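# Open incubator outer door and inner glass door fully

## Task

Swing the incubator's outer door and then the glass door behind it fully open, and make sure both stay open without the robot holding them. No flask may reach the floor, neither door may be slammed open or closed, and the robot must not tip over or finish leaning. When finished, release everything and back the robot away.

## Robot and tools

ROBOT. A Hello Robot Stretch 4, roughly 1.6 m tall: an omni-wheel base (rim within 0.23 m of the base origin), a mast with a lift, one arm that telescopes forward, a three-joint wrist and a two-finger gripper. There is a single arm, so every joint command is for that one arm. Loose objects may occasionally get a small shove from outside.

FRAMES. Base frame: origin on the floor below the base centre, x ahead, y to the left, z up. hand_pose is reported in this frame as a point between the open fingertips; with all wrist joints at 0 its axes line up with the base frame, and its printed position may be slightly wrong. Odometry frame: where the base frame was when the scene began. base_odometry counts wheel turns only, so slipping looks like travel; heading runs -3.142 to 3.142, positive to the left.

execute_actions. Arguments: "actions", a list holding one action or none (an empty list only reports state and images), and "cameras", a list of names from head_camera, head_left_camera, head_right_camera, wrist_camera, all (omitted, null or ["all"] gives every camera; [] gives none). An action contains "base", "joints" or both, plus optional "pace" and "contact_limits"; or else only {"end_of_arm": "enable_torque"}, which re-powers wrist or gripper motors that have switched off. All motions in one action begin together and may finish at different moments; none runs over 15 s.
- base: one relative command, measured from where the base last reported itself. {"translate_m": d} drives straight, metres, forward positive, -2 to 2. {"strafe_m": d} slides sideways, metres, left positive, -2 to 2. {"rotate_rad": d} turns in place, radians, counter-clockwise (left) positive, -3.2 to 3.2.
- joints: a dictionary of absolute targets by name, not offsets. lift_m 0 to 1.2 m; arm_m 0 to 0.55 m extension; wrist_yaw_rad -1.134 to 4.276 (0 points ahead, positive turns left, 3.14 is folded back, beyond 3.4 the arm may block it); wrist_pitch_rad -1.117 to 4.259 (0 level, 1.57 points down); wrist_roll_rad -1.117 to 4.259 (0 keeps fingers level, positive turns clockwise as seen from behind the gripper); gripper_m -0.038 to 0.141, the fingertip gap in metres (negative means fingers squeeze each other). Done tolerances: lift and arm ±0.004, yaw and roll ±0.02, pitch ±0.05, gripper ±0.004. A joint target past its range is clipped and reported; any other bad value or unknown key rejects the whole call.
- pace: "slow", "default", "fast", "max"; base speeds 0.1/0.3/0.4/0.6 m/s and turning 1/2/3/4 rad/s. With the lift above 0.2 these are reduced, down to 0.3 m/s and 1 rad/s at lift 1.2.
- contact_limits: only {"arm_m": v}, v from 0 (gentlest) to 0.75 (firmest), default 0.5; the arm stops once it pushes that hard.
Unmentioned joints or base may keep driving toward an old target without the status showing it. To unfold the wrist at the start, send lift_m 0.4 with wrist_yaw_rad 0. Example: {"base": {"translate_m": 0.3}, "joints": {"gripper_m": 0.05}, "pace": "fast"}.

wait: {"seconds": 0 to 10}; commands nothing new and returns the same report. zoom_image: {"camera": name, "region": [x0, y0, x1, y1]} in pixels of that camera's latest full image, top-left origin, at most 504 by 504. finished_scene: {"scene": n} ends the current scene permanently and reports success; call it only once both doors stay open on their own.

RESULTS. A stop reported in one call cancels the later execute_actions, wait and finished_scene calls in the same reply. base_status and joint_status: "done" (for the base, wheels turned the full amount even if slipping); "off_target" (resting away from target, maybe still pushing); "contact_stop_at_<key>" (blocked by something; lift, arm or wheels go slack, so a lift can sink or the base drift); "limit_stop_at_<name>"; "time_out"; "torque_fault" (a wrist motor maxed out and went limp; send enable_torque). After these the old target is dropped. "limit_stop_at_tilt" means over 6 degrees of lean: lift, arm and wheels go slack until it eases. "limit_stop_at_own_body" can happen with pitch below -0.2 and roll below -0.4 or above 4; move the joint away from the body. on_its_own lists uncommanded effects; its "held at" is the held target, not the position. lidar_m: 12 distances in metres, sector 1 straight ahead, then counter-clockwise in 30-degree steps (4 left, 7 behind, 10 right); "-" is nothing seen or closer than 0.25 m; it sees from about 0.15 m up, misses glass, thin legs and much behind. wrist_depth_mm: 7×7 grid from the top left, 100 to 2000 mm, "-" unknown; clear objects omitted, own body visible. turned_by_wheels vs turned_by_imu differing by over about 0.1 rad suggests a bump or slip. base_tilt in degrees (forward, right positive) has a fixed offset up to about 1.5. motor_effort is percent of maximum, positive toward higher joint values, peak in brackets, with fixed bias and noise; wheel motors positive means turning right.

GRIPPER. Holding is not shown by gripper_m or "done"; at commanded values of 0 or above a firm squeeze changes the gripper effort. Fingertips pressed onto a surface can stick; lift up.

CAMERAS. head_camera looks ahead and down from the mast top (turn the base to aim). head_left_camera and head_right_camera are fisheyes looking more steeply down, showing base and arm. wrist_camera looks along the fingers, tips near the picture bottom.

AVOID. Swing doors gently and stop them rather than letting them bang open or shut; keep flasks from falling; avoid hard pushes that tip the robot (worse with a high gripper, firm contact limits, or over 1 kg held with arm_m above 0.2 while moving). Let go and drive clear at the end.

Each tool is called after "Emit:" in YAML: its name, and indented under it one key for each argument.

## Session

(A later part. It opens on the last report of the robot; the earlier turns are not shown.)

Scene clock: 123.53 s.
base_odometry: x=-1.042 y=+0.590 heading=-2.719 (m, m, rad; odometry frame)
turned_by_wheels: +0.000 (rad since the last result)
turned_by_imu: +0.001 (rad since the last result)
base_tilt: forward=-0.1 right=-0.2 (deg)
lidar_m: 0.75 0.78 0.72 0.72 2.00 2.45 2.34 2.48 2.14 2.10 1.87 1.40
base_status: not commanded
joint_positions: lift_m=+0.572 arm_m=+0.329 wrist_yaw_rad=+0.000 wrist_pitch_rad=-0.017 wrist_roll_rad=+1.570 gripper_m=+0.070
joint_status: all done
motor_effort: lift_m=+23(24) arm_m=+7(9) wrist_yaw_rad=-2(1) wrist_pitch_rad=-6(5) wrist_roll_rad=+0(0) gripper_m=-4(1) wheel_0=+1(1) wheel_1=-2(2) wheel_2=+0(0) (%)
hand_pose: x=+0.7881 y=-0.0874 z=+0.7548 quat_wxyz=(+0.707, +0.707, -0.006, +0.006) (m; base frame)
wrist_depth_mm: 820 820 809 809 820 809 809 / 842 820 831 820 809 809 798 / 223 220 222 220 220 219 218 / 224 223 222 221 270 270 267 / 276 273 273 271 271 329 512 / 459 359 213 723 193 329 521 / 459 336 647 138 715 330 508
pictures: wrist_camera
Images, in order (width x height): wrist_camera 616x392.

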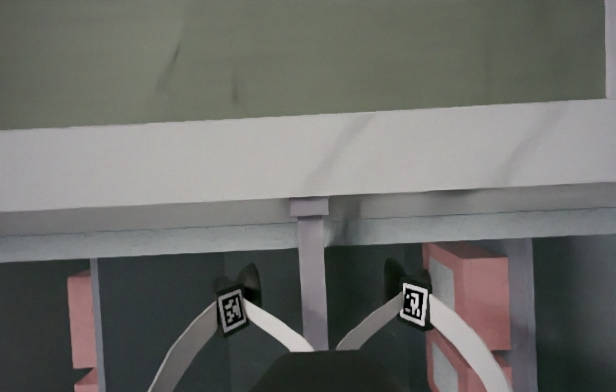

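Emit:
execute_actions:
  actions:
    - {"joints":{"arm_m":0.375},"contact_limits":{"arm_m":0.15}}
  cameras: []

Emit:
execute_actions:
  actions:
    - {"joints":{"gripper_m":-0.03}}
  cameras: ["wrist_camera"]

Emit:
execute_actions:
  actions:
    - {"joints":{"arm_m":0.33},"pace":"slow"}
  cameras: ["wrist_camera","head_camera"]

Scene clock: 125.40 s.
base_odometry: x=-1.042 y=+0.590 heading=-2.719 (m, m, rad; odometry frame)
turned_by_wheels: +0.000 (rad since the last result)
turned_by_imu: +0.004 (rad since the last result)
base_tilt: forward=+0.0 right=-0.1 (deg)
lidar_m: 0.75 0.78 0.72 0.73 1.97 2.44 2.34 2.49 2.15 2.10 1.85 1.42
base_status: not commanded
joint_positions: lift_m=+0.572 arm_m=+0.352 wrist_yaw_rad=-0.009 wrist_pitch_rad=-0.018 wrist_roll_rad=+1.570 gripper_m=+0.070
joint_status: arm_m contact_stop (moved +0.023 of +0.046)
on_its_own: arm_m is slack since a contact_stop (your +0.375 is given up); wrist_yaw_rad is at rest, and its effort (+23) is outside its rest range (-13 to +13)
motor_effort: lift_m=+23(23) arm_m=+0(17) wrist_yaw_rad=+23(28) wrist_pitch_rad=-5(5) wrist_roll_rad=+0(0) gripper_m=-5(4) wheel_0=+2(4) wheel_1=+1(5) wheel_2=-7(10) (%)
contact_limits: arm_m 0.15
hand_pose: x=+0.8105 y=-0.0899 z=+0.7552 quat_wxyz=(+0.707, +0.707, -0.010, +0.003) (m; base frame)
wrist_depth_mm: 809 798 798 778 788 798 788 / 809 809 798 798 798 788 788 / 202 201 200 200 198 198 198 / 203 202 200 204 249 249 248 / 255 255 253 251 250 307 466 / 427 359 195 699 196 307 484 / 424 330 647 135 699 310 488
pictures: none
No camera images: the call's "cameras" was empty. Leave "cameras" out to get every camera's image.

not run: a stop came earlier in this reply.

not run: a stop came earlier in this reply.

Emit:
execute_actions:
  actions:
    - {"joints":{"arm_m":0.33},"base":{"strafe_m":0.03},"pace":"slow"}
  cameras: ["wrist_camera"]

Emit:
execute_actions:
  actions:
    - {"joints":{"arm_m":0.385},"contact_limits":{"arm_m":0.15}}
  cameras: ["wrist_camera"]

Scene clock: 127.37 s.
base_odometry: x=-1.029 y=+0.563 heading=-2.719 (m, m, rad; odometry frame)
turned_by_wheels: +0.000 (rad since the last result)
turned_by_imu: +0.001 (rad since the last result)
base_tilt: forward=+0.0 right=-0.2 (deg)
lidar_m: 0.77 0.75 0.69 0.71 1.97 2.44 2.35 2.48 2.18 2.12 1.86 0.79
base_status: done
joint_positions: lift_m=+0.572 arm_m=+0.331 wrist_yaw_rad=+0.000 wrist_pitch_rad=-0.018 wrist_roll_rad=+1.570 gripper_m=+0.070
joint_status: all done
motor_effort: lift_m=+23(23) arm_m=-7(4) wrist_yaw_rad=-1(23) wrist_pitch_rad=-7(8) wrist_roll_rad=-1(1) gripper_m=-3(4) wheel_0=-1(7) wheel_1=+0(5) wheel_2=+0(5) (%)
hand_pose: x=+0.7906 y=-0.0876 z=+0.7549 quat_wxyz=(+0.707, +0.707, -0.006, +0.006) (m; base frame)
wrist_depth_mm: 820 820 809 820 809 798 798 / 221 220 219 218 218 217 216 / 221 220 220 220 243 267 267 / 274 272 273 270 272 320 484 / 452 364 691 723 683 327 521 / 459 357 212 723 194 329 512 / 455 338 654 138 723 330 512
pictures: wrist_camera
Images, in order (width x height): wrist_camera 616x392.

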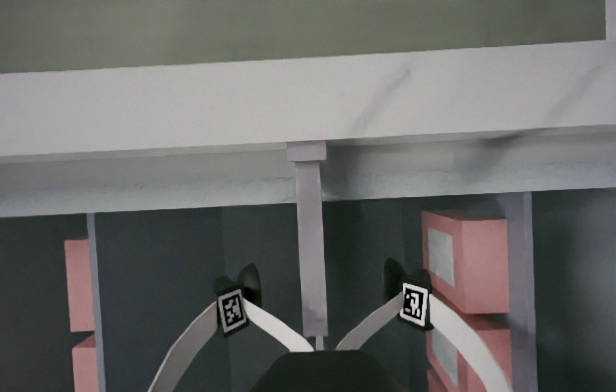

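Scene clock: 128.23 s.
base_odometry: x=-1.029 y=+0.563 heading=-2.720 (m, m, rad; odometry frame)
turned_by_wheels: +0.000 (rad since the last result)
turned_by_imu: +0.004 (rad since the last result)
base_tilt: forward=+0.0 right=-0.1 (deg)
lidar_m: 0.76 0.76 0.69 0.71 1.95 2.45 2.35 2.50 2.19 2.13 1.87 0.80
base_status: not commanded
joint_positions: lift_m=+0.572 arm_m=+0.354 wrist_yaw_rad=-0.009 wrist_pitch_rad=-0.019 wrist_roll_rad=+1.570 gripper_m=+0.070
joint_status: arm_m contact_stop (moved +0.023 of +0.054)
on_its_own: arm_m is slack since a contact_stop (your +0.385 is given up); wrist_yaw_rad is at rest, and its effort (+25) is outside its rest range (-13 to +13)
motor_effort: lift_m=+24(23) arm_m=+0(18) wrist_yaw_rad=+25(30) wrist_pitch_rad=-1(7) wrist_roll_rad=-1(0) gripper_m=-4(2) wheel_0=+1(4) wheel_1=+0(6) wheel_2=-7(10) (%)
contact_limits: arm_m 0.15
hand_pose: x=+0.8127 y=-0.0901 z=+0.7553 quat_wxyz=(+0.707, +0.707, -0.010, +0.003) (m; base frame)
wrist_depth_mm: 798 788 798 788 778 788 788 / 202 200 200 198 198 197 196 / 202 201 212 204 248 247 245 / 253 253 252 250 249 320 287 / 442 359 691 699 691 309 477 / 427 357 197 691 195 307 480 / 442 330 661 138 707 310 488
pictures: wrist_camera
Images, in order (width x height): wrist_camera 616x392.

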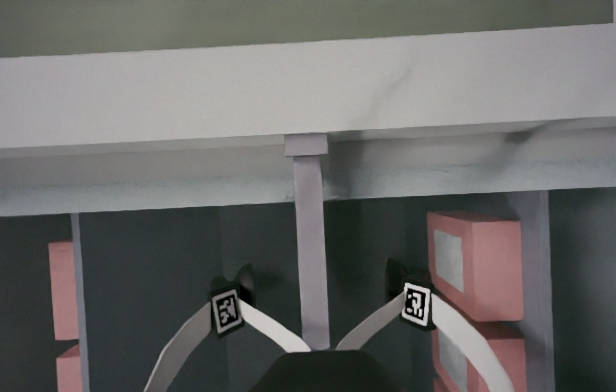

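Emit:
execute_actions:
  actions:
    - {"joints":{"arm_m":0.347}}
  cameras: []

Emit:
execute_actions:
  actions:
    - {"joints":{"gripper_m":-0.035}}
  cameras: ["wrist_camera"]

Emit:
execute_actions:
  actions:
    - {"joints":{"arm_m":0.3},"pace":"slow"}
  cameras: ["wrist_camera","head_camera"]

Scene clock: 130.77 s.
base_odometry: x=-1.029 y=+0.563 heading=-2.719 (m, m, rad; odometry frame)
turned_by_wheels: +0.001 (rad since the last result)
turned_by_imu: +0.001 (rad since the last result)
base_tilt: forward=-0.1 right=-0.1 (deg)
lidar_m: 0.75 0.76 0.70 0.71 1.97 2.45 2.35 2.48 2.16 2.12 1.86 0.79
base_status: not commanded
joint_positions: lift_m=+0.572 arm_m=+0.348 wrist_yaw_rad=+0.000 wrist_pitch_rad=-0.018 wrist_roll_rad=+1.570 gripper_m=+0.070
joint_status: all done
motor_effort: lift_m=+23(23) arm_m=-7(11) wrist_yaw_rad=+0(24) wrist_pitch_rad=-6(5) wrist_roll_rad=-1(1) gripper_m=-3(4) wheel_0=+1(1) wheel_1=-1(1) wheel_2=+1(7) (%)
hand_pose: x=+0.8076 y=-0.0876 z=+0.7550 quat_wxyz=(+0.707, +0.707, -0.006, +0.006) (m; base frame)
wrist_depth_mm: 798 798 798 778 798 200 778 / 204 202 202 202 200 200 200 / 210 228 249 215 252 249 249 / 255 255 254 254 580 309 484 / 433 364 691 691 683 314 500 / 445 357 212 707 195 312 496 / 442 330 654 138 715 315 492
pictures: none
No camera images: the call's "cameras" was empty. Leave "cameras" out to get every camera's image.

Scene clock: 132.50 s.
base_odometry: x=-1.030 y=+0.563 heading=-2.719 (m, m, rad; odometry frame)
turned_by_wheels: +0.000 (rad since the last result)
turned_by_imu: +0.001 (rad since the last result)
base_tilt: forward=+0.1 right=-0.2 (deg)
lidar_m: 0.76 0.76 0.69 0.70 1.95 2.44 2.35 2.49 2.19 2.12 1.88 0.80
base_status: not commanded
joint_positions: lift_m=+0.572 arm_m=+0.348 wrist_yaw_rad=+0.004 wrist_pitch_rad=-0.021 wrist_roll_rad=+1.570 gripper_m=-0.034
joint_status: all done
motor_effort: lift_m=+22(23) arm_m=-7(7) wrist_yaw_rad=-13(13) wrist_pitch_rad=+7(8) wrist_roll_rad=-1(0) gripper_m=-30(27) wheel_0=+0(1) wheel_1=-1(2) wheel_2=+4(3) (%)
hand_pose: x=+0.8079 y=-0.0863 z=+0.7561 quat_wxyz=(+0.707, +0.707, -0.006, +0.009) (m; base frame)
wrist_depth_mm: 809 788 778 798 198 197 197 / 204 203 201 200 199 198 197 / 216 234 252 214 249 249 247 / 256 255 254 252 597 327 473 / 439 355 676 699 683 312 480 / 436 347 469 204 181 314 492 / 433 304 597 147 707 312 500
pictures: wrist_camera
Images, in order (width x height): wrist_camera 616x392.

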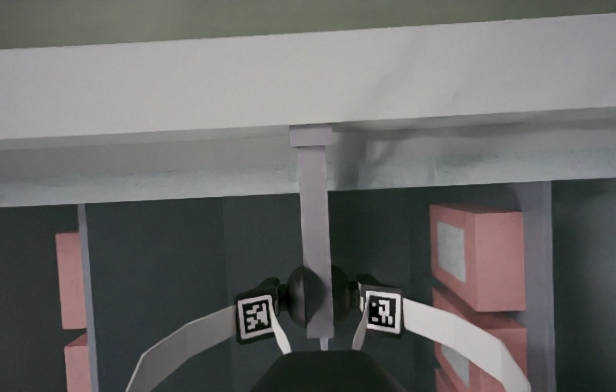

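Scene clock: 134.17 s.
base_odometry: x=-1.029 y=+0.563 heading=-2.720 (m, m, rad; odometry frame)
turned_by_wheels: +0.000 (rad since the last result)
turned_by_imu: +0.000 (rad since the last result)
base_tilt: forward=-0.1 right=-0.1 (deg)
lidar_m: 0.76 0.76 0.68 0.70 1.96 2.43 2.37 2.48 2.17 2.13 1.88 0.80
base_status: not commanded
joint_positions: lift_m=+0.572 arm_m=+0.301 wrist_yaw_rad=+0.000 wrist_pitch_rad=-0.017 wrist_roll_rad=+1.570 gripper_m=-0.034
joint_status: all done
motor_effort: lift_m=+22(22) arm_m=-7(9) wrist_yaw_rad=-3(15) wrist_pitch_rad=-7(10) wrist_roll_rad=-1(1) gripper_m=-21(31) wheel_0=+0(0) wheel_1=-2(2) wheel_2=+1(4) (%)
hand_pose: x=+0.7607 y=-0.0873 z=+0.7549 quat_wxyz=(+0.707, +0.707, -0.006, +0.006) (m; base frame)
wrist_depth_mm: 866 842 854 831 831 842 831 / 252 250 249 248 247 247 245 / 252 252 250 252 283 297 294 / 306 303 303 300 452 343 508 / 484 364 683 750 732 357 521 / 480 368 492 199 182 359 530 / 477 368 574 136 723 336 539
pictures: head_camera, wrist_camera
Images, in order (width x height): head_camera 420x560, wrist_camera 616x392.

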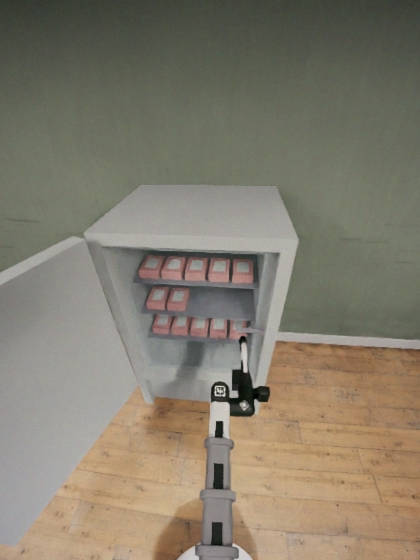

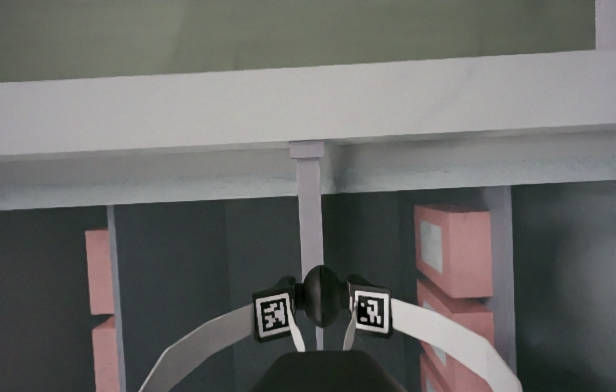

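Emit:
execute_actions:
  actions:
    - {"joints":{"gripper_m":0.05}}
  cameras: []

Emit:
execute_actions:
  actions:
    - {"joints":{"arm_m":0.345}}
  cameras: []

Emit:
execute_actions:
  actions:
    - {"joints":{"lift_m":0.52},"pace":"slow"}
  cameras: ["wrist_camera","head_camera"]

Scene clock: 136.33 s.
base_odometry: x=-1.029 y=+0.563 heading=-2.720 (m, m, rad; odometry frame)
turned_by_wheels: +0.000 (rad since the last result)
turned_by_imu: +0.001 (rad since the last result)
base_tilt: forward=+0.0 right=+0.0 (deg)
lidar_m: 0.76 0.75 0.68 0.70 1.97 2.44 2.36 2.49 2.18 2.12 1.86 0.77
base_status: not commanded
joint_positions: lift_m=+0.572 arm_m=+0.301 wrist_yaw_rad=+0.000 wrist_pitch_rad=-0.017 wrist_roll_rad=+1.570 gripper_m=+0.050
joint_status: all done
motor_effort: lift_m=+22(22) arm_m=-7(7) wrist_yaw_rad=-4(3) wrist_pitch_rad=-7(6) wrist_roll_rad=-1(0) gripper_m=-4(23) wheel_0=+0(0) wheel_1=-1(1) wheel_2=+0(0) (%)
hand_pose: x=+0.7607 y=-0.0873 z=+0.7549 quat_wxyz=(+0.707, +0.707, -0.006, +0.006) (m; base frame)
wrist_depth_mm: 854 842 854 831 854 831 820 / 251 250 250 248 247 247 246 / 251 253 250 252 283 297 297 / 304 301 300 300 452 342 508 / 492 366 691 768 676 355 525 / 484 364 200 750 193 362 530 / 477 366 647 135 715 357 539
pictures: none
No camera images: the call's "cameras" was empty. Leave "cameras" out to get every camera's image.

Scene clock: 137.30 s.
base_odometry: x=-1.029 y=+0.563 heading=-2.720 (m, m, rad; odometry frame)
turned_by_wheels: +0.000 (rad since the last result)
turned_by_imu: +0.000 (rad since the last result)
base_tilt: forward=+0.0 right=+0.1 (deg)
lidar_m: 0.76 0.76 0.68 0.70 1.95 2.44 2.36 2.48 2.18 2.13 1.86 0.80
base_status: not commanded
joint_positions: lift_m=+0.572 arm_m=+0.344 wrist_yaw_rad=+0.000 wrist_pitch_rad=-0.017 wrist_roll_rad=+1.570 gripper_m=+0.050
joint_status: all done
motor_effort: lift_m=+22(22) arm_m=+7(3) wrist_yaw_rad=-2(3) wrist_pitch_rad=-5(8) wrist_roll_rad=-1(1) gripper_m=-6(5) wheel_0=+0(0) wheel_1=-2(2) wheel_2=+0(1) (%)
hand_pose: x=+0.8031 y=-0.0874 z=+0.7549 quat_wxyz=(+0.707, +0.707, -0.006, +0.006) (m; base frame)
wrist_depth_mm: 809 798 788 798 798 798 788 / 208 208 206 206 206 205 204 / 210 225 245 216 257 255 255 / 263 262 259 258 580 315 488 / 445 362 683 699 676 317 504 / 449 359 200 707 194 319 508 / 436 330 640 135 707 319 508
pictures: none
No camera images: the call's "cameras" was empty. Leave "cameras" out to get every camera's image.

Scene clock: 138.60 s.
base_odometry: x=-1.029 y=+0.563 heading=-2.720 (m, m, rad; odometry frame)
turned_by_wheels: +0.000 (rad since the last result)
turned_by_imu: +0.000 (rad since the last result)
base_tilt: forward=-0.1 right=+0.0 (deg)
lidar_m: 0.77 0.76 0.70 0.71 1.97 2.45 2.34 2.47 2.19 2.13 1.88 0.79
base_status: not commanded
joint_positions: lift_m=+0.521 arm_m=+0.344 wrist_yaw_rad=+0.000 wrist_pitch_rad=-0.044 wrist_roll_rad=+1.570 gripper_m=+0.050
joint_status: all done
on_its_own: wrist_pitch_rad is at rest, and its effort (+70) is outside its rest range (-23 to +23)
motor_effort: lift_m=+6(18) arm_m=+7(7) wrist_yaw_rad=-3(3) wrist_pitch_rad=+70(70) wrist_roll_rad=+0(1) gripper_m=-15(16) wheel_0=+0(0) wheel_1=-2(2) wheel_2=+0(0) (%)
hand_pose: x=+0.8029 y=-0.0873 z=+0.7119 quat_wxyz=(+0.707, +0.707, -0.015, +0.016) (m; base frame)
wrist_depth_mm: 831 809 809 798 778 201 477 / 213 212 209 206 203 200 198 / 216 226 213 254 252 249 247 / 268 267 263 297 418 310 480 / 330 410 591 580 430 310 496 / 336 404 191 525 194 312 504 / 340 357 691 126 661 297 512
pictures: head_camera, wrist_camera
Images, in order (width x height): head_camera 420x560, wrist_camera 616x392.

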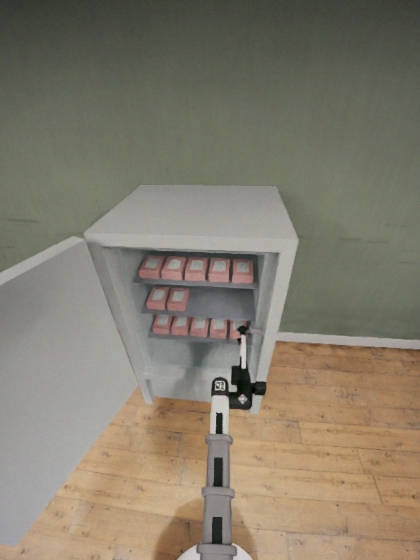

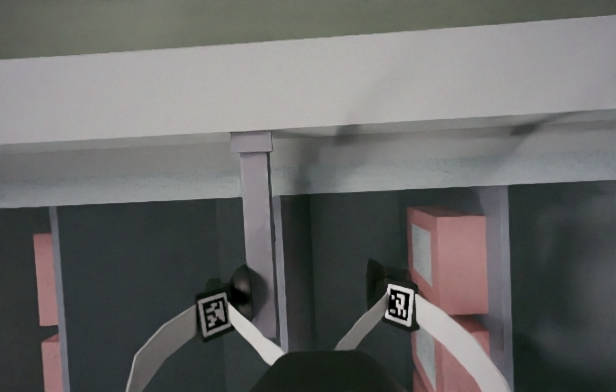

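Down is blocked. Try up.

Emit:
execute_actions:
  actions:
    - {"joints":{"lift_m":0.61},"pace":"slow"}
  cameras: ["wrist_camera","head_camera"]

Scene clock: 140.67 s.
base_odometry: x=-1.029 y=+0.563 heading=-2.720 (m, m, rad; odometry frame)
turned_by_wheels: +0.000 (rad since the last result)
turned_by_imu: +0.001 (rad since the last result)
base_tilt: forward=+0.0 right=+0.1 (deg)
lidar_m: 0.76 0.75 0.67 0.71 1.96 2.44 2.33 2.49 2.17 2.12 1.84 0.79
base_status: not commanded
joint_positions: lift_m=+0.609 arm_m=+0.344 wrist_yaw_rad=+0.000 wrist_pitch_rad=-0.009 wrist_roll_rad=+1.570 gripper_m=+0.050
joint_status: all done
on_its_own: wrist_pitch_rad is at rest, and its effort (-33) is outside its rest range (-23 to +23)
motor_effort: lift_m=+27(27) arm_m=+7(7) wrist_yaw_rad=-1(0) wrist_pitch_rad=-33(69) wrist_roll_rad=-1(1) gripper_m=-8(15) wheel_0=+0(0) wheel_1=-2(2) wheel_2=+0(1) (%)
hand_pose: x=+0.8031 y=-0.0875 z=+0.7901 quat_wxyz=(+0.707, +0.707, -0.003, +0.003) (m; base frame)
wrist_depth_mm: 809 798 809 798 798 798 798 / 206 207 206 206 206 206 206 / 208 224 245 258 236 258 256 / 259 257 259 309 257 351 315 / 452 320 585 707 621 351 320 / 442 320 200 723 209 336 320 / 445 324 564 135 715 322 322
pictures: head_camera, wrist_camera
Images, in order (width x height): head_camera 420x560, wrist_camera 616x392.

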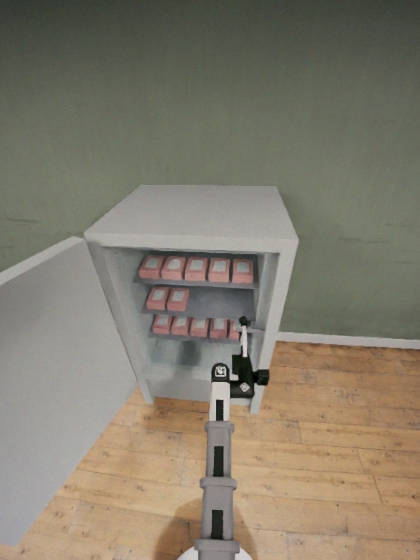

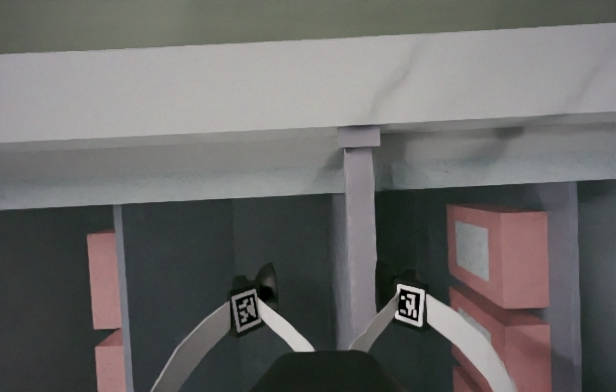

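Emit:
execute_actions:
  actions:
    - {"joints":{"lift_m":0.572,"arm_m":0.351}}
  cameras: []

Emit:
execute_actions:
  actions:
    - {"joints":{"gripper_m":-0.038}}
  cameras: ["wrist_camera"]

Emit:
execute_actions:
  actions:
    - {"base":{"strafe_m":0.025},"pace":"slow"}
  cameras: ["wrist_camera"]

Scene clock: 142.87 s.
base_odometry: x=-1.029 y=+0.563 heading=-2.720 (m, m, rad; odometry frame)
turned_by_wheels: +0.000 (rad since the last result)
turned_by_imu: +0.001 (rad since the last result)
base_tilt: forward=+0.0 right=-0.2 (deg)
lidar_m: 0.75 0.76 0.68 0.71 1.95 2.42 2.35 2.48 2.17 2.13 1.87 0.80
base_status: not commanded
joint_positions: lift_m=+0.572 arm_m=+0.350 wrist_yaw_rad=-0.001 wrist_pitch_rad=-0.017 wrist_roll_rad=+1.570 gripper_m=+0.050
joint_status: all done
motor_effort: lift_m=+15(25) arm_m=+7(5) wrist_yaw_rad=+1(0) wrist_pitch_rad=-10(32) wrist_roll_rad=-1(0) gripper_m=-4(8) wheel_0=+0(0) wheel_1=-1(1) wheel_2=+0(1) (%)
hand_pose: x=+0.8090 y=-0.0876 z=+0.7554 quat_wxyz=(+0.707, +0.707, -0.006, +0.006) (m; base frame)
wrist_depth_mm: 798 788 809 788 798 198 778 / 202 202 201 200 200 198 199 / 208 224 247 213 250 248 249 / 255 254 255 252 585 309 484 / 430 362 699 707 676 312 484 / 424 357 200 699 194 314 488 / 439 332 661 135 707 314 488
pictures: none
No camera images: the call's "cameras" was empty. Leave "cameras" out to get every camera's image.

Scene clock: 144.43 s.
base_odometry: x=-1.030 y=+0.563 heading=-2.719 (m, m, rad; odometry frame)
turned_by_wheels: +0.000 (rad since the last result)
turned_by_imu: +0.001 (rad since the last result)
base_tilt: forward=+0.0 right=+0.0 (deg)
lidar_m: 0.76 0.75 0.70 0.69 1.96 2.45 2.34 2.49 2.19 2.12 1.85 0.78
base_status: not commanded
joint_positions: lift_m=+0.572 arm_m=+0.351 wrist_yaw_rad=+0.004 wrist_pitch_rad=-0.021 wrist_roll_rad=+1.570 gripper_m=-0.037
joint_status: all done
motor_effort: lift_m=+15(15) arm_m=+2(7) wrist_yaw_rad=-13(14) wrist_pitch_rad=+3(9) wrist_roll_rad=+0(1) gripper_m=-30(34) wheel_0=+0(0) wheel_1=-1(2) wheel_2=+4(4) (%)
hand_pose: x=+0.8103 y=-0.0863 z=+0.7565 quat_wxyz=(+0.707, +0.707, -0.006, +0.009) (m; base frame)
wrist_depth_mm: 798 798 798 778 197 196 194 / 200 200 199 198 197 196 196 / 216 236 249 216 248 246 245 / 253 254 253 250 597 327 466 / 442 355 668 699 699 309 480 / 439 347 473 211 181 309 492 / 436 306 564 145 707 310 500
pictures: wrist_camera
Images, in order (width x height): wrist_camera 616x392.

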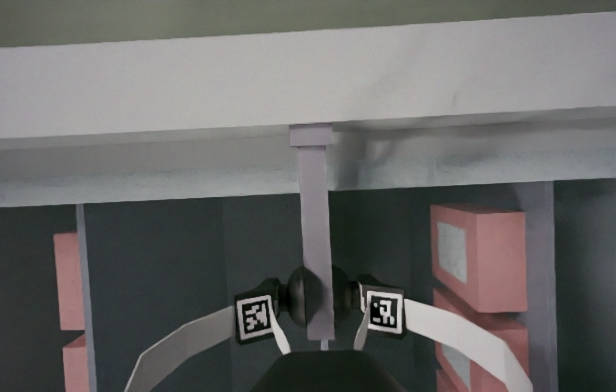

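Scene clock: 145.63 s.
base_odometry: x=-1.020 y=+0.540 heading=-2.722 (m, m, rad; odometry frame)
turned_by_wheels: -0.003 (rad since the last result)
turned_by_imu: -0.003 (rad since the last result)
base_tilt: forward=+0.2 right=+0.0 (deg)
lidar_m: 0.76 0.74 0.66 0.68 1.94 2.44 2.36 2.47 2.20 2.15 1.86 0.77
base_status: done
joint_positions: lift_m=+0.572 arm_m=+0.351 wrist_yaw_rad=-0.020 wrist_pitch_rad=-0.021 wrist_roll_rad=+1.570 gripper_m=-0.037
joint_status: not commanded
on_its_own: wrist_yaw_rad is at rest, and its effort (+55) is outside its rest range (-13 to +13)
motor_effort: lift_m=+15(15) arm_m=+2(2) wrist_yaw_rad=+55(55) wrist_pitch_rad=+4(3) wrist_roll_rad=-1(0) gripper_m=-27(31) wheel_0=-20(20) wheel_1=-7(7) wheel_2=-10(9) (%)
hand_pose: x=+0.8082 y=-0.0931 z=+0.7565 quat_wxyz=(+0.707, +0.707, -0.014, +0.000) (m; base frame)
wrist_depth_mm: 831 809 809 206 206 204 203 / 210 208 208 206 205 204 204 / 254 259 257 253 254 254 253 / 262 298 539 258 603 329 473 / 439 355 676 699 699 314 480 / 436 349 181 214 180 312 492 / 436 291 634 143 715 310 492
pictures: wrist_camera
Images, in order (width x height): wrist_camera 616x392.

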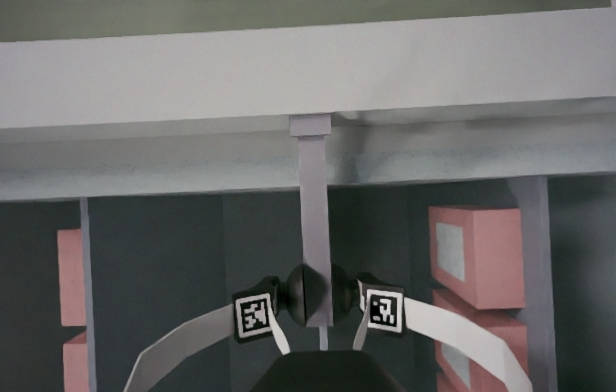

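Emit:
execute_actions:
  actions:
    - {"base":{"strafe_m":-0.02},"pace":"slow"}
  cameras: []

Emit:
execute_actions:
  actions:
    - {"base":{"translate_m":-0.02},"pace":"slow"}
  cameras: ["wrist_camera"]

Scene clock: 148.10 s.
base_odometry: x=-1.028 y=+0.558 heading=-2.721 (m, m, rad; odometry frame)
turned_by_wheels: +0.001 (rad since the last result)
turned_by_imu: +0.002 (rad since the last result)
base_tilt: forward=+0.1 right=-0.1 (deg)
lidar_m: 0.76 0.74 0.69 0.69 1.97 2.44 2.35 2.49 2.19 2.13 1.87 0.79
base_status: done
joint_positions: lift_m=+0.572 arm_m=+0.351 wrist_yaw_rad=+0.002 wrist_pitch_rad=-0.021 wrist_roll_rad=+1.570 gripper_m=-0.037
joint_status: not commanded
motor_effort: lift_m=+15(15) arm_m=+2(2) wrist_yaw_rad=-9(55) wrist_pitch_rad=+3(4) wrist_roll_rad=-1(1) gripper_m=-25(26) wheel_0=+7(17) wheel_1=+2(10) wheel_2=+1(8) (%)
hand_pose: x=+0.8102 y=-0.0867 z=+0.7565 quat_wxyz=(+0.707, +0.707, -0.006, +0.008) (m; base frame)
wrist_depth_mm: 798 788 798 198 197 196 196 / 202 201 201 198 198 196 196 / 245 252 250 246 249 247 247 / 255 298 544 251 683 322 473 / 421 357 668 691 691 309 480 / 436 353 182 209 181 317 484 / 436 304 569 141 715 310 492
pictures: none
No camera images: the call's "cameras" was empty. Leave "cameras" out to get every camera's image.

Scene clock: 149.30 s.
base_odometry: x=-1.009 y=+0.567 heading=-2.721 (m, m, rad; odometry frame)
turned_by_wheels: +0.000 (rad since the last result)
turned_by_imu: +0.000 (rad since the last result)
base_tilt: forward=+0.1 right=+0.0 (deg)
lidar_m: 0.77 0.77 0.69 0.71 1.96 2.41 2.33 2.47 2.17 2.12 1.89 0.83
base_status: done
joint_positions: lift_m=+0.572 arm_m=+0.351 wrist_yaw_rad=+0.001 wrist_pitch_rad=-0.017 wrist_roll_rad=+1.570 gripper_m=-0.037
joint_status: not commanded
motor_effort: lift_m=+17(17) arm_m=+2(2) wrist_yaw_rad=-4(23) wrist_pitch_rad=-6(14) wrist_roll_rad=-1(1) gripper_m=-23(32) wheel_0=-1(8) wheel_1=+0(5) wheel_2=+0(11) (%)
hand_pose: x=+0.8100 y=-0.0872 z=+0.7553 quat_wxyz=(+0.707, +0.707, -0.006, +0.006) (m; base frame)
wrist_depth_mm: 820 809 809 820 788 809 788 / 222 220 220 219 220 217 216 / 223 237 260 229 270 268 267 / 274 274 508 271 521 329 504 / 449 362 691 715 707 330 521 / 466 357 492 199 182 330 525 / 455 332 591 133 723 314 512
pictures: wrist_camera
Images, in order (width x height): wrist_camera 616x392.

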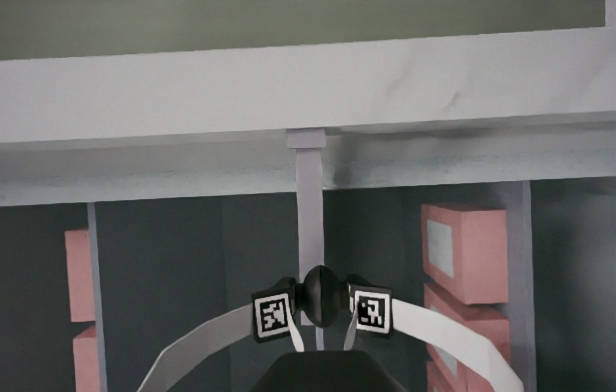

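Emit:
execute_actions:
  actions:
    - {"joints":{"gripper_m":0.05}}
  cameras: []

Emit:
execute_actions:
  actions:
    - {"base":{"translate_m":0.015},"pace":"slow"}
  cameras: []

Emit:
execute_actions:
  actions:
    - {"joints":{"lift_m":0.63},"pace":"slow"}
  cameras: ["wrist_camera","head_camera"]

Scene clock: 151.63 s.
base_odometry: x=-1.009 y=+0.567 heading=-2.721 (m, m, rad; odometry frame)
turned_by_wheels: +0.000 (rad since the last result)
turned_by_imu: +0.001 (rad since the last result)
base_tilt: forward=+0.0 right=+0.0 (deg)
lidar_m: 0.78 0.76 0.69 0.71 1.95 2.42 2.33 2.46 2.19 2.13 1.89 0.80
base_status: not commanded
joint_positions: lift_m=+0.572 arm_m=+0.351 wrist_yaw_rad=-0.002 wrist_pitch_rad=-0.012 wrist_roll_rad=+1.570 gripper_m=+0.050
joint_status: all done
motor_effort: lift_m=+17(17) arm_m=+2(2) wrist_yaw_rad=+5(5) wrist_pitch_rad=-21(22) wrist_roll_rad=+0(0) gripper_m=-1(24) wheel_0=+1(0) wheel_1=+2(1) wheel_2=-2(2) (%)
hand_pose: x=+0.8098 y=-0.0881 z=+0.7539 quat_wxyz=(+0.707, +0.707, -0.005, +0.003) (m; base frame)
wrist_depth_mm: 820 820 842 809 809 809 798 / 220 221 220 220 220 220 220 / 223 233 254 234 270 271 268 / 273 274 273 273 430 332 496 / 452 375 723 723 647 330 512 / 452 368 554 195 194 332 521 / 445 359 603 139 668 325 525
pictures: none
No camera images: the call's "cameras" was empty. Leave "cameras" out to get every camera's image.

Scene clock: 152.70 s.
base_odometry: x=-1.022 y=+0.561 heading=-2.721 (m, m, rad; odometry frame)
turned_by_wheels: +0.000 (rad since the last result)
turned_by_imu: +0.000 (rad since the last result)
base_tilt: forward=+0.0 right=-0.1 (deg)
lidar_m: 0.77 0.74 0.68 0.71 1.95 2.44 2.34 2.47 2.20 2.13 1.86 0.80
base_status: done
joint_positions: lift_m=+0.572 arm_m=+0.351 wrist_yaw_rad=-0.009 wrist_pitch_rad=-0.022 wrist_roll_rad=+1.570 gripper_m=+0.050
joint_status: not commanded
on_its_own: wrist_yaw_rad is at rest, and its effort (+23) is outside its rest range (-13 to +13)
motor_effort: lift_m=+17(17) arm_m=+3(3) wrist_yaw_rad=+23(23) wrist_pitch_rad=+6(21) wrist_roll_rad=-1(0) gripper_m=-1(1) wheel_0=+9(10) wheel_1=+5(6) wheel_2=-12(12) (%)
hand_pose: x=+0.8091 y=-0.0899 z=+0.7566 quat_wxyz=(+0.707, +0.707, -0.011, +0.005) (m; base frame)
wrist_depth_mm: 809 798 809 820 798 788 788 / 211 210 210 208 207 205 205 / 213 229 249 220 258 255 255 / 264 260 260 260 591 315 488 / 445 355 668 699 699 315 508 / 439 353 480 200 188 319 484 / 436 310 603 141 715 317 492
pictures: none
No camera images: the call's "cameras" was empty. Leave "cameras" out to get every camera's image.

Scene clock: 154.07 s.
base_odometry: x=-1.023 y=+0.561 heading=-2.721 (m, m, rad; odometry frame)
turned_by_wheels: +0.000 (rad since the last result)
turned_by_imu: +0.000 (rad since the last result)
base_tilt: forward=+0.0 right=-0.1 (deg)
lidar_m: 0.76 0.76 0.69 0.69 1.96 2.44 2.34 2.47 2.20 2.12 1.87 0.79
base_status: not commanded
joint_positions: lift_m=+0.629 arm_m=+0.351 wrist_yaw_rad=-0.007 wrist_pitch_rad=+0.009 wrist_roll_rad=+1.571 gripper_m=+0.050
joint_status: all done
on_its_own: wrist_yaw_rad is at rest, and its effort (+20) is outside its rest range (-13 to +13); wrist_pitch_rad is at rest, and its effort (-84) is outside its rest range (-23 to +23)
motor_effort: lift_m=+31(30) arm_m=+3(3) wrist_yaw_rad=+20(23) wrist_pitch_rad=-84(83) wrist_roll_rad=-4(4) gripper_m=+0(2) wheel_0=+6(9) wheel_1=+4(5) wheel_2=-8(12) (%)
hand_pose: x=+0.8092 y=-0.0896 z=+0.8046 quat_wxyz=(+0.707, +0.707, +0.001, -0.006) (m; base frame)
wrist_depth_mm: 768 798 798 809 820 820 820 / 204 206 206 208 210 211 213 / 212 229 250 259 222 264 263 / 256 256 258 452 260 370 322 / 449 315 609 715 654 357 327 / 445 315 517 183 189 345 330 / 439 319 151 397 621 330 329
pictures: head_camera, wrist_camera
Images, in order (width x height): head_camera 420x560, wrist_camera 616x392.

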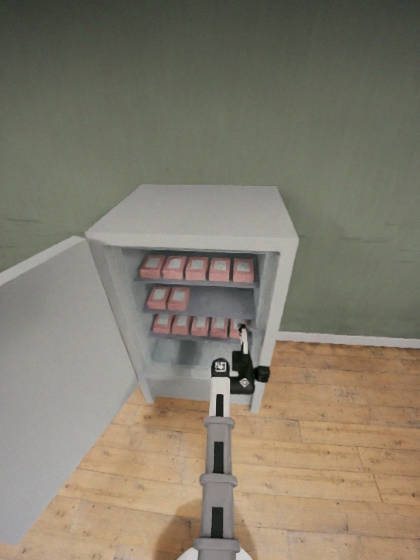

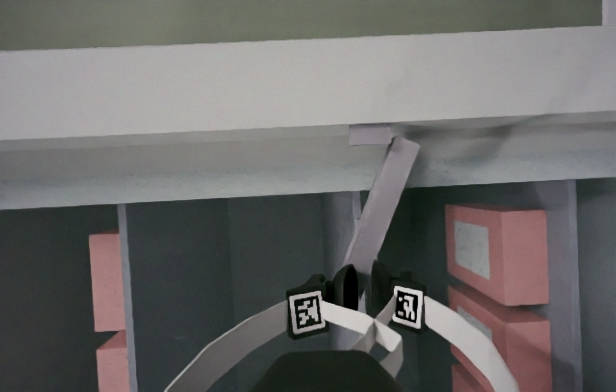

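Emit:
execute_actions:
  actions:
    - {"joints":{"lift_m":0.6},"pace":"slow"}
  cameras: ["wrist_camera"]

Scene clock: 155.97 s.
base_odometry: x=-1.023 y=+0.561 heading=-2.721 (m, m, rad; odometry frame)
turned_by_wheels: +0.000 (rad since the last result)
turned_by_imu: +0.000 (rad since the last result)
base_tilt: forward=+0.0 right=+0.0 (deg)
lidar_m: 0.76 0.76 0.68 0.70 1.95 2.43 2.34 2.46 2.18 2.11 1.88 0.80
base_status: not commanded
joint_positions: lift_m=+0.600 arm_m=+0.350 wrist_yaw_rad=-0.009 wrist_pitch_rad=-0.014 wrist_roll_rad=+1.571 gripper_m=+0.050
joint_status: all done
on_its_own: wrist_yaw_rad is at rest, and its effort (+25) is outside its rest range (-13 to +13)
motor_effort: lift_m=+15(30) arm_m=+3(3) wrist_yaw_rad=+25(25) wrist_pitch_rad=-15(82) wrist_roll_rad=-2(4) gripper_m=+0(1) wheel_0=+6(6) wheel_1=+3(3) wheel_2=-10(10) (%)
hand_pose: x=+0.8090 y=-0.0901 z=+0.7826 quat_wxyz=(+0.707, +0.707, -0.008, +0.002) (m; base frame)
wrist_depth_mm: 809 798 809 809 778 798 798 / 209 208 208 208 208 208 208 / 211 222 242 258 234 258 255 / 262 260 262 289 258 343 317 / 455 324 603 699 707 342 315 / 452 322 462 188 187 343 319 / 445 324 530 136 715 322 319
pictures: wrist_camera
Images, in order (width x height): wrist_camera 616x392.

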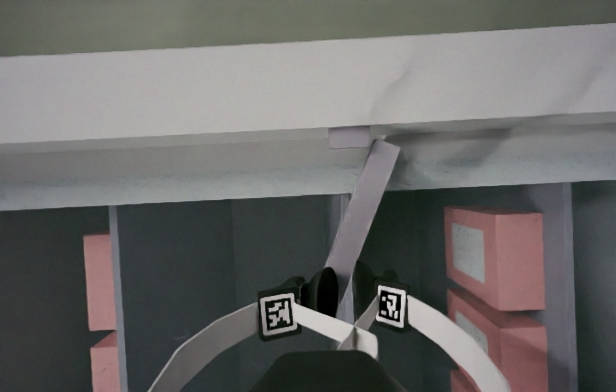

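Emit:
execute_actions:
  actions:
    - {"joints":{"gripper_m":-0.03}}
  cameras: ["wrist_camera"]

Emit:
execute_actions:
  actions:
    - {"base":{"translate_m":-0.05},"pace":"slow"}
  cameras: ["wrist_camera","head_camera"]

Scene clock: 158.33 s.
base_odometry: x=-1.023 y=+0.561 heading=-2.721 (m, m, rad; odometry frame)
turned_by_wheels: +0.000 (rad since the last result)
turned_by_imu: +0.001 (rad since the last result)
base_tilt: forward=+0.1 right=-0.1 (deg)
lidar_m: 0.77 0.74 0.69 0.71 1.95 2.43 2.34 2.47 2.16 2.13 1.89 0.79
base_status: not commanded
joint_positions: lift_m=+0.600 arm_m=+0.350 wrist_yaw_rad=-0.006 wrist_pitch_rad=-0.005 wrist_roll_rad=+1.571 gripper_m=-0.030
joint_status: all done
on_its_own: wrist_yaw_rad is at rest, and its effort (+16) is outside its rest range (-13 to +13); wrist_pitch_rad is at rest, and its effort (-42) is outside its rest range (-23 to +23)
motor_effort: lift_m=+18(18) arm_m=+3(3) wrist_yaw_rad=+16(25) wrist_pitch_rad=-42(42) wrist_roll_rad=-4(3) gripper_m=-16(17) wheel_0=+6(6) wheel_1=+4(4) wheel_2=-9(10) (%)
hand_pose: x=+0.8093 y=-0.0892 z=+0.7797 quat_wxyz=(+0.707, +0.707, -0.004, -0.001) (m; base frame)
wrist_depth_mm: 798 798 798 798 809 820 798 / 206 207 207 207 208 208 208 / 214 232 254 258 247 258 258 / 258 258 257 258 554 349 477 / 449 332 654 707 707 324 484 / 442 325 449 207 181 330 404 / 442 319 609 144 723 322 492
pictures: wrist_camera
Images, in order (width x height): wrist_camera 616x392.

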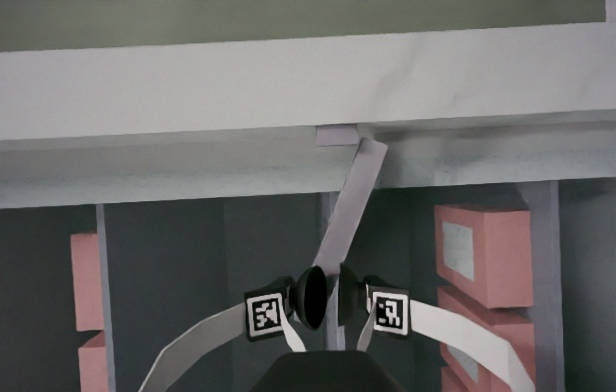

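Scene clock: 160.03 s.
base_odometry: x=-0.977 y=+0.581 heading=-2.722 (m, m, rad; odometry frame)
turned_by_wheels: +0.000 (rad since the last result)
turned_by_imu: +0.001 (rad since the last result)
base_tilt: forward=+0.0 right=-0.1 (deg)
lidar_m: 0.81 0.78 0.71 0.74 1.93 2.38 2.31 2.41 2.18 2.13 1.96 0.86
base_status: done
joint_positions: lift_m=+0.600 arm_m=+0.350 wrist_yaw_rad=-0.001 wrist_pitch_rad=-0.017 wrist_roll_rad=+1.570 gripper_m=-0.029
joint_status: not commanded
motor_effort: lift_m=+19(19) arm_m=+3(3) wrist_yaw_rad=+0(16) wrist_pitch_rad=-7(49) wrist_roll_rad=-1(2) gripper_m=-20(20) wheel_0=-2(8) wheel_1=-1(6) wheel_2=+1(10) (%)
hand_pose: x=+0.8098 y=-0.0876 z=+0.7831 quat_wxyz=(+0.707, +0.707, -0.006, +0.006) (m; base frame)
wrist_depth_mm: 854 842 842 854 842 842 831 / 258 256 256 255 255 252 251 / 259 258 257 259 267 304 306 / 312 312 309 449 306 373 521 / 452 375 585 759 750 366 530 / 442 382 449 200 183 368 549 / 445 373 521 143 768 366 549
pictures: head_camera, wrist_camera
Images, in order (width x height): head_camera 420x560, wrist_camera 616x392.

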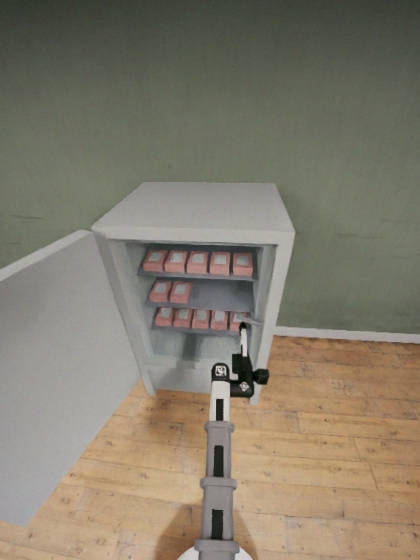

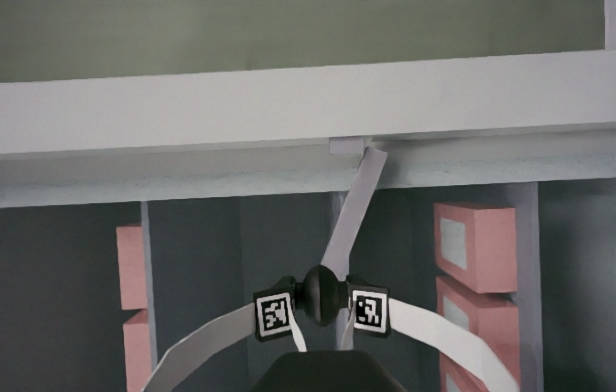

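Emit:
execute_actions:
  actions:
    - {"base":{"strafe_m":-0.025},"joints":{"gripper_m":0.06,"lift_m":0.59},"pace":"slow"}
  cameras: []

Emit:
execute_actions:
  actions:
    - {"joints":{"arm_m":0.42},"contact_limits":{"arm_m":0.12},"pace":"slow"}
  cameras: ["wrist_camera"]

Scene clock: 163.90 s.
base_odometry: x=-0.987 y=+0.604 heading=-2.721 (m, m, rad; odometry frame)
turned_by_wheels: +0.000 (rad since the last result)
turned_by_imu: +0.001 (rad since the last result)
base_tilt: forward=+0.0 right=-0.2 (deg)
lidar_m: 0.80 0.80 0.73 0.76 1.97 2.38 2.30 2.43 2.13 2.10 1.95 1.47
base_status: done
joint_positions: lift_m=+0.590 arm_m=+0.350 wrist_yaw_rad=-0.001 wrist_pitch_rad=-0.017 wrist_roll_rad=+1.570 gripper_m=+0.060
joint_status: all done
motor_effort: lift_m=+15(20) arm_m=+3(3) wrist_yaw_rad=+0(0) wrist_pitch_rad=-7(8) wrist_roll_rad=-2(1) gripper_m=-4(20) wheel_0=+1(4) wheel_1=+0(5) wheel_2=+1(2) (%)
hand_pose: x=+0.8098 y=-0.0876 z=+0.7734 quat_wxyz=(+0.707, +0.707, -0.006, +0.006) (m; base frame)
wrist_depth_mm: 878 854 854 842 831 842 842 / 842 842 842 842 854 842 842 / 257 256 256 255 256 253 254 / 309 309 306 307 303 304 301 / 445 379 621 741 741 366 554 / 459 375 199 759 195 368 554 / 455 373 597 138 759 362 564
pictures: none
No camera images: the call's "cameras" was empty. Leave "cameras" out to get every camera's image.

Scene clock: 165.57 s.
base_odometry: x=-0.987 y=+0.604 heading=-2.721 (m, m, rad; odometry frame)
turned_by_wheels: +0.000 (rad since the last result)
turned_by_imu: +0.001 (rad since the last result)
base_tilt: forward=+0.0 right=-0.2 (deg)
lidar_m: 0.81 0.79 0.72 0.73 1.95 2.37 2.29 2.41 2.17 2.09 1.95 1.47
base_status: not commanded
joint_positions: lift_m=+0.590 arm_m=+0.410 wrist_yaw_rad=-0.006 wrist_pitch_rad=-0.018 wrist_roll_rad=+1.570 gripper_m=+0.060
joint_status: arm_m contact_stop (moved +0.060 of +0.070)
on_its_own: arm_m is slack since a contact_stop (your +0.420 is given up); wrist_yaw_rad is at rest, and its effort (+15) is outside its rest range (-13 to +13)
motor_effort: lift_m=+15(15) arm_m=+0(19) wrist_yaw_rad=+15(16) wrist_pitch_rad=-4(7) wrist_roll_rad=-1(1) gripper_m=-5(4) wheel_0=+4(4) wheel_1=+4(4) wheel_2=-6(6) (%)
contact_limits: arm_m 0.12
hand_pose: x=+0.8690 y=-0.0891 z=+0.7737 quat_wxyz=(+0.707, +0.707, -0.008, +0.004) (m; base frame)
wrist_depth_mm: 809 809 798 798 788 778 778 / 809 809 198 197 196 196 195 / 200 199 197 198 198 196 196 / 252 249 250 248 247 247 247 / 421 312 544 699 647 349 304 / 436 322 198 282 193 309 307 / 436 298 591 133 707 320 310
pictures: wrist_camera
Images, in order (width x height): wrist_camera 616x392.

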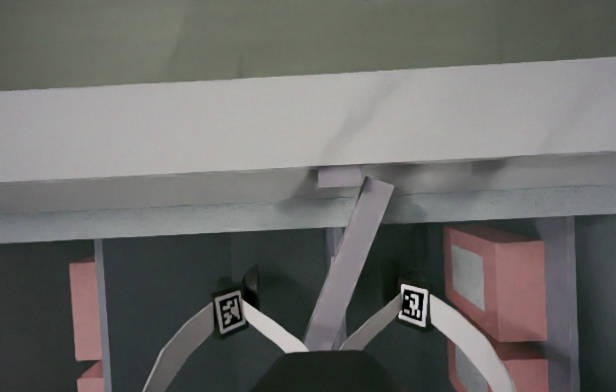

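Emit:
execute_actions:
  actions:
    - {"joints":{"wrist_roll_rad":1.95}}
  cameras: ["wrist_camera"]

Emit:
execute_actions:
  actions:
    - {"joints":{"gripper_m":-0.038}}
  cameras: ["wrist_camera"]

Emit:
execute_actions:
  actions:
    - {"base":{"translate_m":-0.04},"pace":"slow"}
  cameras: ["wrist_camera","head_camera"]

Scene clock: 167.20 s.
base_odometry: x=-0.987 y=+0.604 heading=-2.721 (m, m, rad; odometry frame)
turned_by_wheels: +0.000 (rad since the last result)
turned_by_imu: +0.001 (rad since the last result)
base_tilt: forward=+0.0 right=-0.1 (deg)
lidar_m: 0.81 0.79 0.72 0.75 1.97 2.37 2.29 2.42 2.16 2.09 1.94 1.47
base_status: not commanded
joint_positions: lift_m=+0.590 arm_m=+0.410 wrist_yaw_rad=-0.003 wrist_pitch_rad=-0.020 wrist_roll_rad=+1.945 gripper_m=+0.060
joint_status: all done
on_its_own: arm_m is held at +0.410, not at your +0.420, since a contact_stop; wrist_roll_rad is at rest, and its effort (+14) is outside its rest range (-13 to +13)
motor_effort: lift_m=+15(15) arm_m=+0(0) wrist_yaw_rad=+9(15) wrist_pitch_rad=+0(4) wrist_roll_rad=+14(17) gripper_m=-4(4) wheel_0=+6(5) wheel_1=+5(5) wheel_2=-5(6) (%)
hand_pose: x=+0.8692 y=-0.0884 z=+0.7742 quat_wxyz=(+0.563, +0.826, -0.007, +0.007) (m; base frame)
wrist_depth_mm: 788 798 788 798 196 194 195 / 798 798 788 197 196 245 245 / 809 198 197 197 247 247 477 / 199 198 206 248 621 307 304 / 200 250 251 699 707 366 306 / 250 282 208 691 193 389 312 / 421 303 418 134 699 430 322
pictures: wrist_camera
Images, in order (width x height): wrist_camera 616x392.

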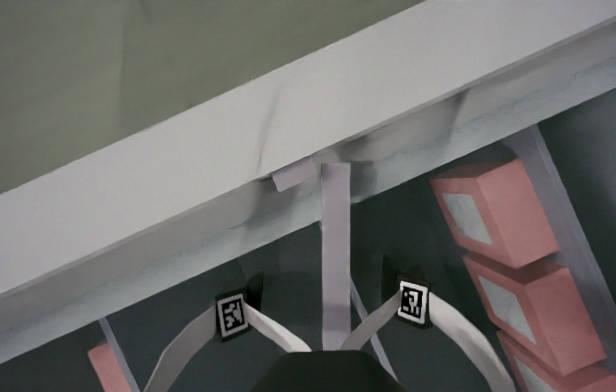

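Scene clock: 168.87 s.
base_odometry: x=-0.987 y=+0.604 heading=-2.721 (m, m, rad; odometry frame)
turned_by_wheels: +0.001 (rad since the last result)
turned_by_imu: +0.001 (rad since the last result)
base_tilt: forward=-0.1 right=+0.0 (deg)
lidar_m: 0.79 0.80 0.73 0.74 1.96 2.39 2.30 2.42 2.16 2.09 1.94 1.47
base_status: not commanded
joint_positions: lift_m=+0.590 arm_m=+0.410 wrist_yaw_rad=+0.004 wrist_pitch_rad=-0.012 wrist_roll_rad=+1.951 gripper_m=-0.037
joint_status: all done
on_its_own: arm_m is held at +0.410, not at your +0.420, since a contact_stop; wrist_yaw_rad is at rest, and its effort (-14) is outside its rest range (-13 to +13)
motor_effort: lift_m=+17(17) arm_m=+0(0) wrist_yaw_rad=-14(14) wrist_pitch_rad=-20(23) wrist_roll_rad=-2(13) gripper_m=-24(24) wheel_0=+5(7) wheel_1=+3(6) wheel_2=+4(5) (%)
hand_pose: x=+0.8699 y=-0.0862 z=+0.7720 quat_wxyz=(+0.561, +0.828, -0.002, +0.006) (m; base frame)
wrist_depth_mm: 788 778 798 798 194 194 195 / 788 788 788 195 194 243 246 / 778 195 195 196 246 285 492 / 195 196 246 246 634 306 488 / 196 246 247 691 691 351 309 / 248 304 421 196 182 351 312 / 418 289 427 135 699 640 312
pictures: wrist_camera
Images, in order (width x height): wrist_camera 616x392.

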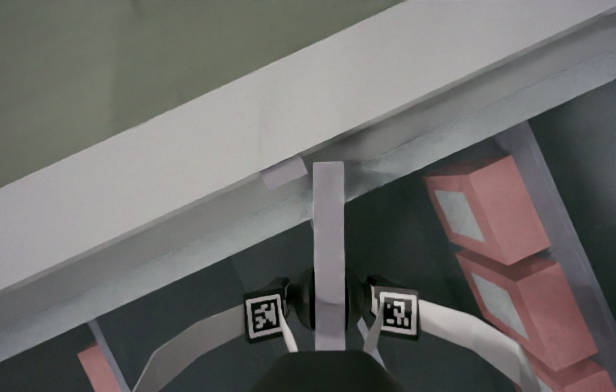

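Scene clock: 170.40 s.
base_odometry: x=-0.951 y=+0.620 heading=-2.719 (m, m, rad; odometry frame)
turned_by_wheels: +0.001 (rad since the last result)
turned_by_imu: +0.003 (rad since the last result)
base_tilt: forward=+0.1 right=-0.2 (deg)
lidar_m: 0.85 0.83 0.74 2.12 1.95 2.33 2.25 2.39 2.14 2.11 1.98 1.50
base_status: done
joint_positions: lift_m=+0.590 arm_m=+0.410 wrist_yaw_rad=+0.010 wrist_pitch_rad=-0.013 wrist_roll_rad=+1.951 gripper_m=-0.037
joint_status: not commanded
on_its_own: arm_m is held at +0.410, not at your +0.420, since a contact_stop; wrist_yaw_rad is at rest, and its effort (-29) is outside its rest range (-13 to +13)
motor_effort: lift_m=+17(17) arm_m=+0(0) wrist_yaw_rad=-29(30) wrist_pitch_rad=-18(21) wrist_roll_rad=-2(2) gripper_m=-25(26) wheel_0=+7(7) wheel_1=+2(2) wheel_2=+8(8) (%)
hand_pose: x=+0.8703 y=-0.0847 z=+0.7721 quat_wxyz=(+0.561, +0.828, +0.000, +0.008) (m; base frame)
wrist_depth_mm: 820 820 809 809 232 232 231 / 820 831 820 231 232 283 282 / 820 842 233 234 283 343 504 / 233 234 285 239 691 345 549 / 235 286 496 732 732 366 554 / 286 351 418 196 182 353 351 / 433 347 424 136 750 647 355
pictures: head_camera, wrist_camera
Images, in order (width x height): head_camera 420x560, wrist_camera 616x392.

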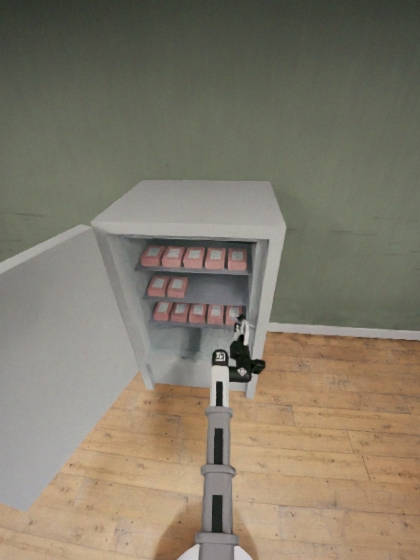

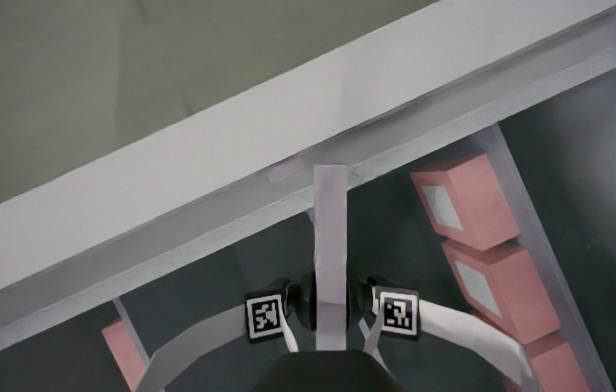

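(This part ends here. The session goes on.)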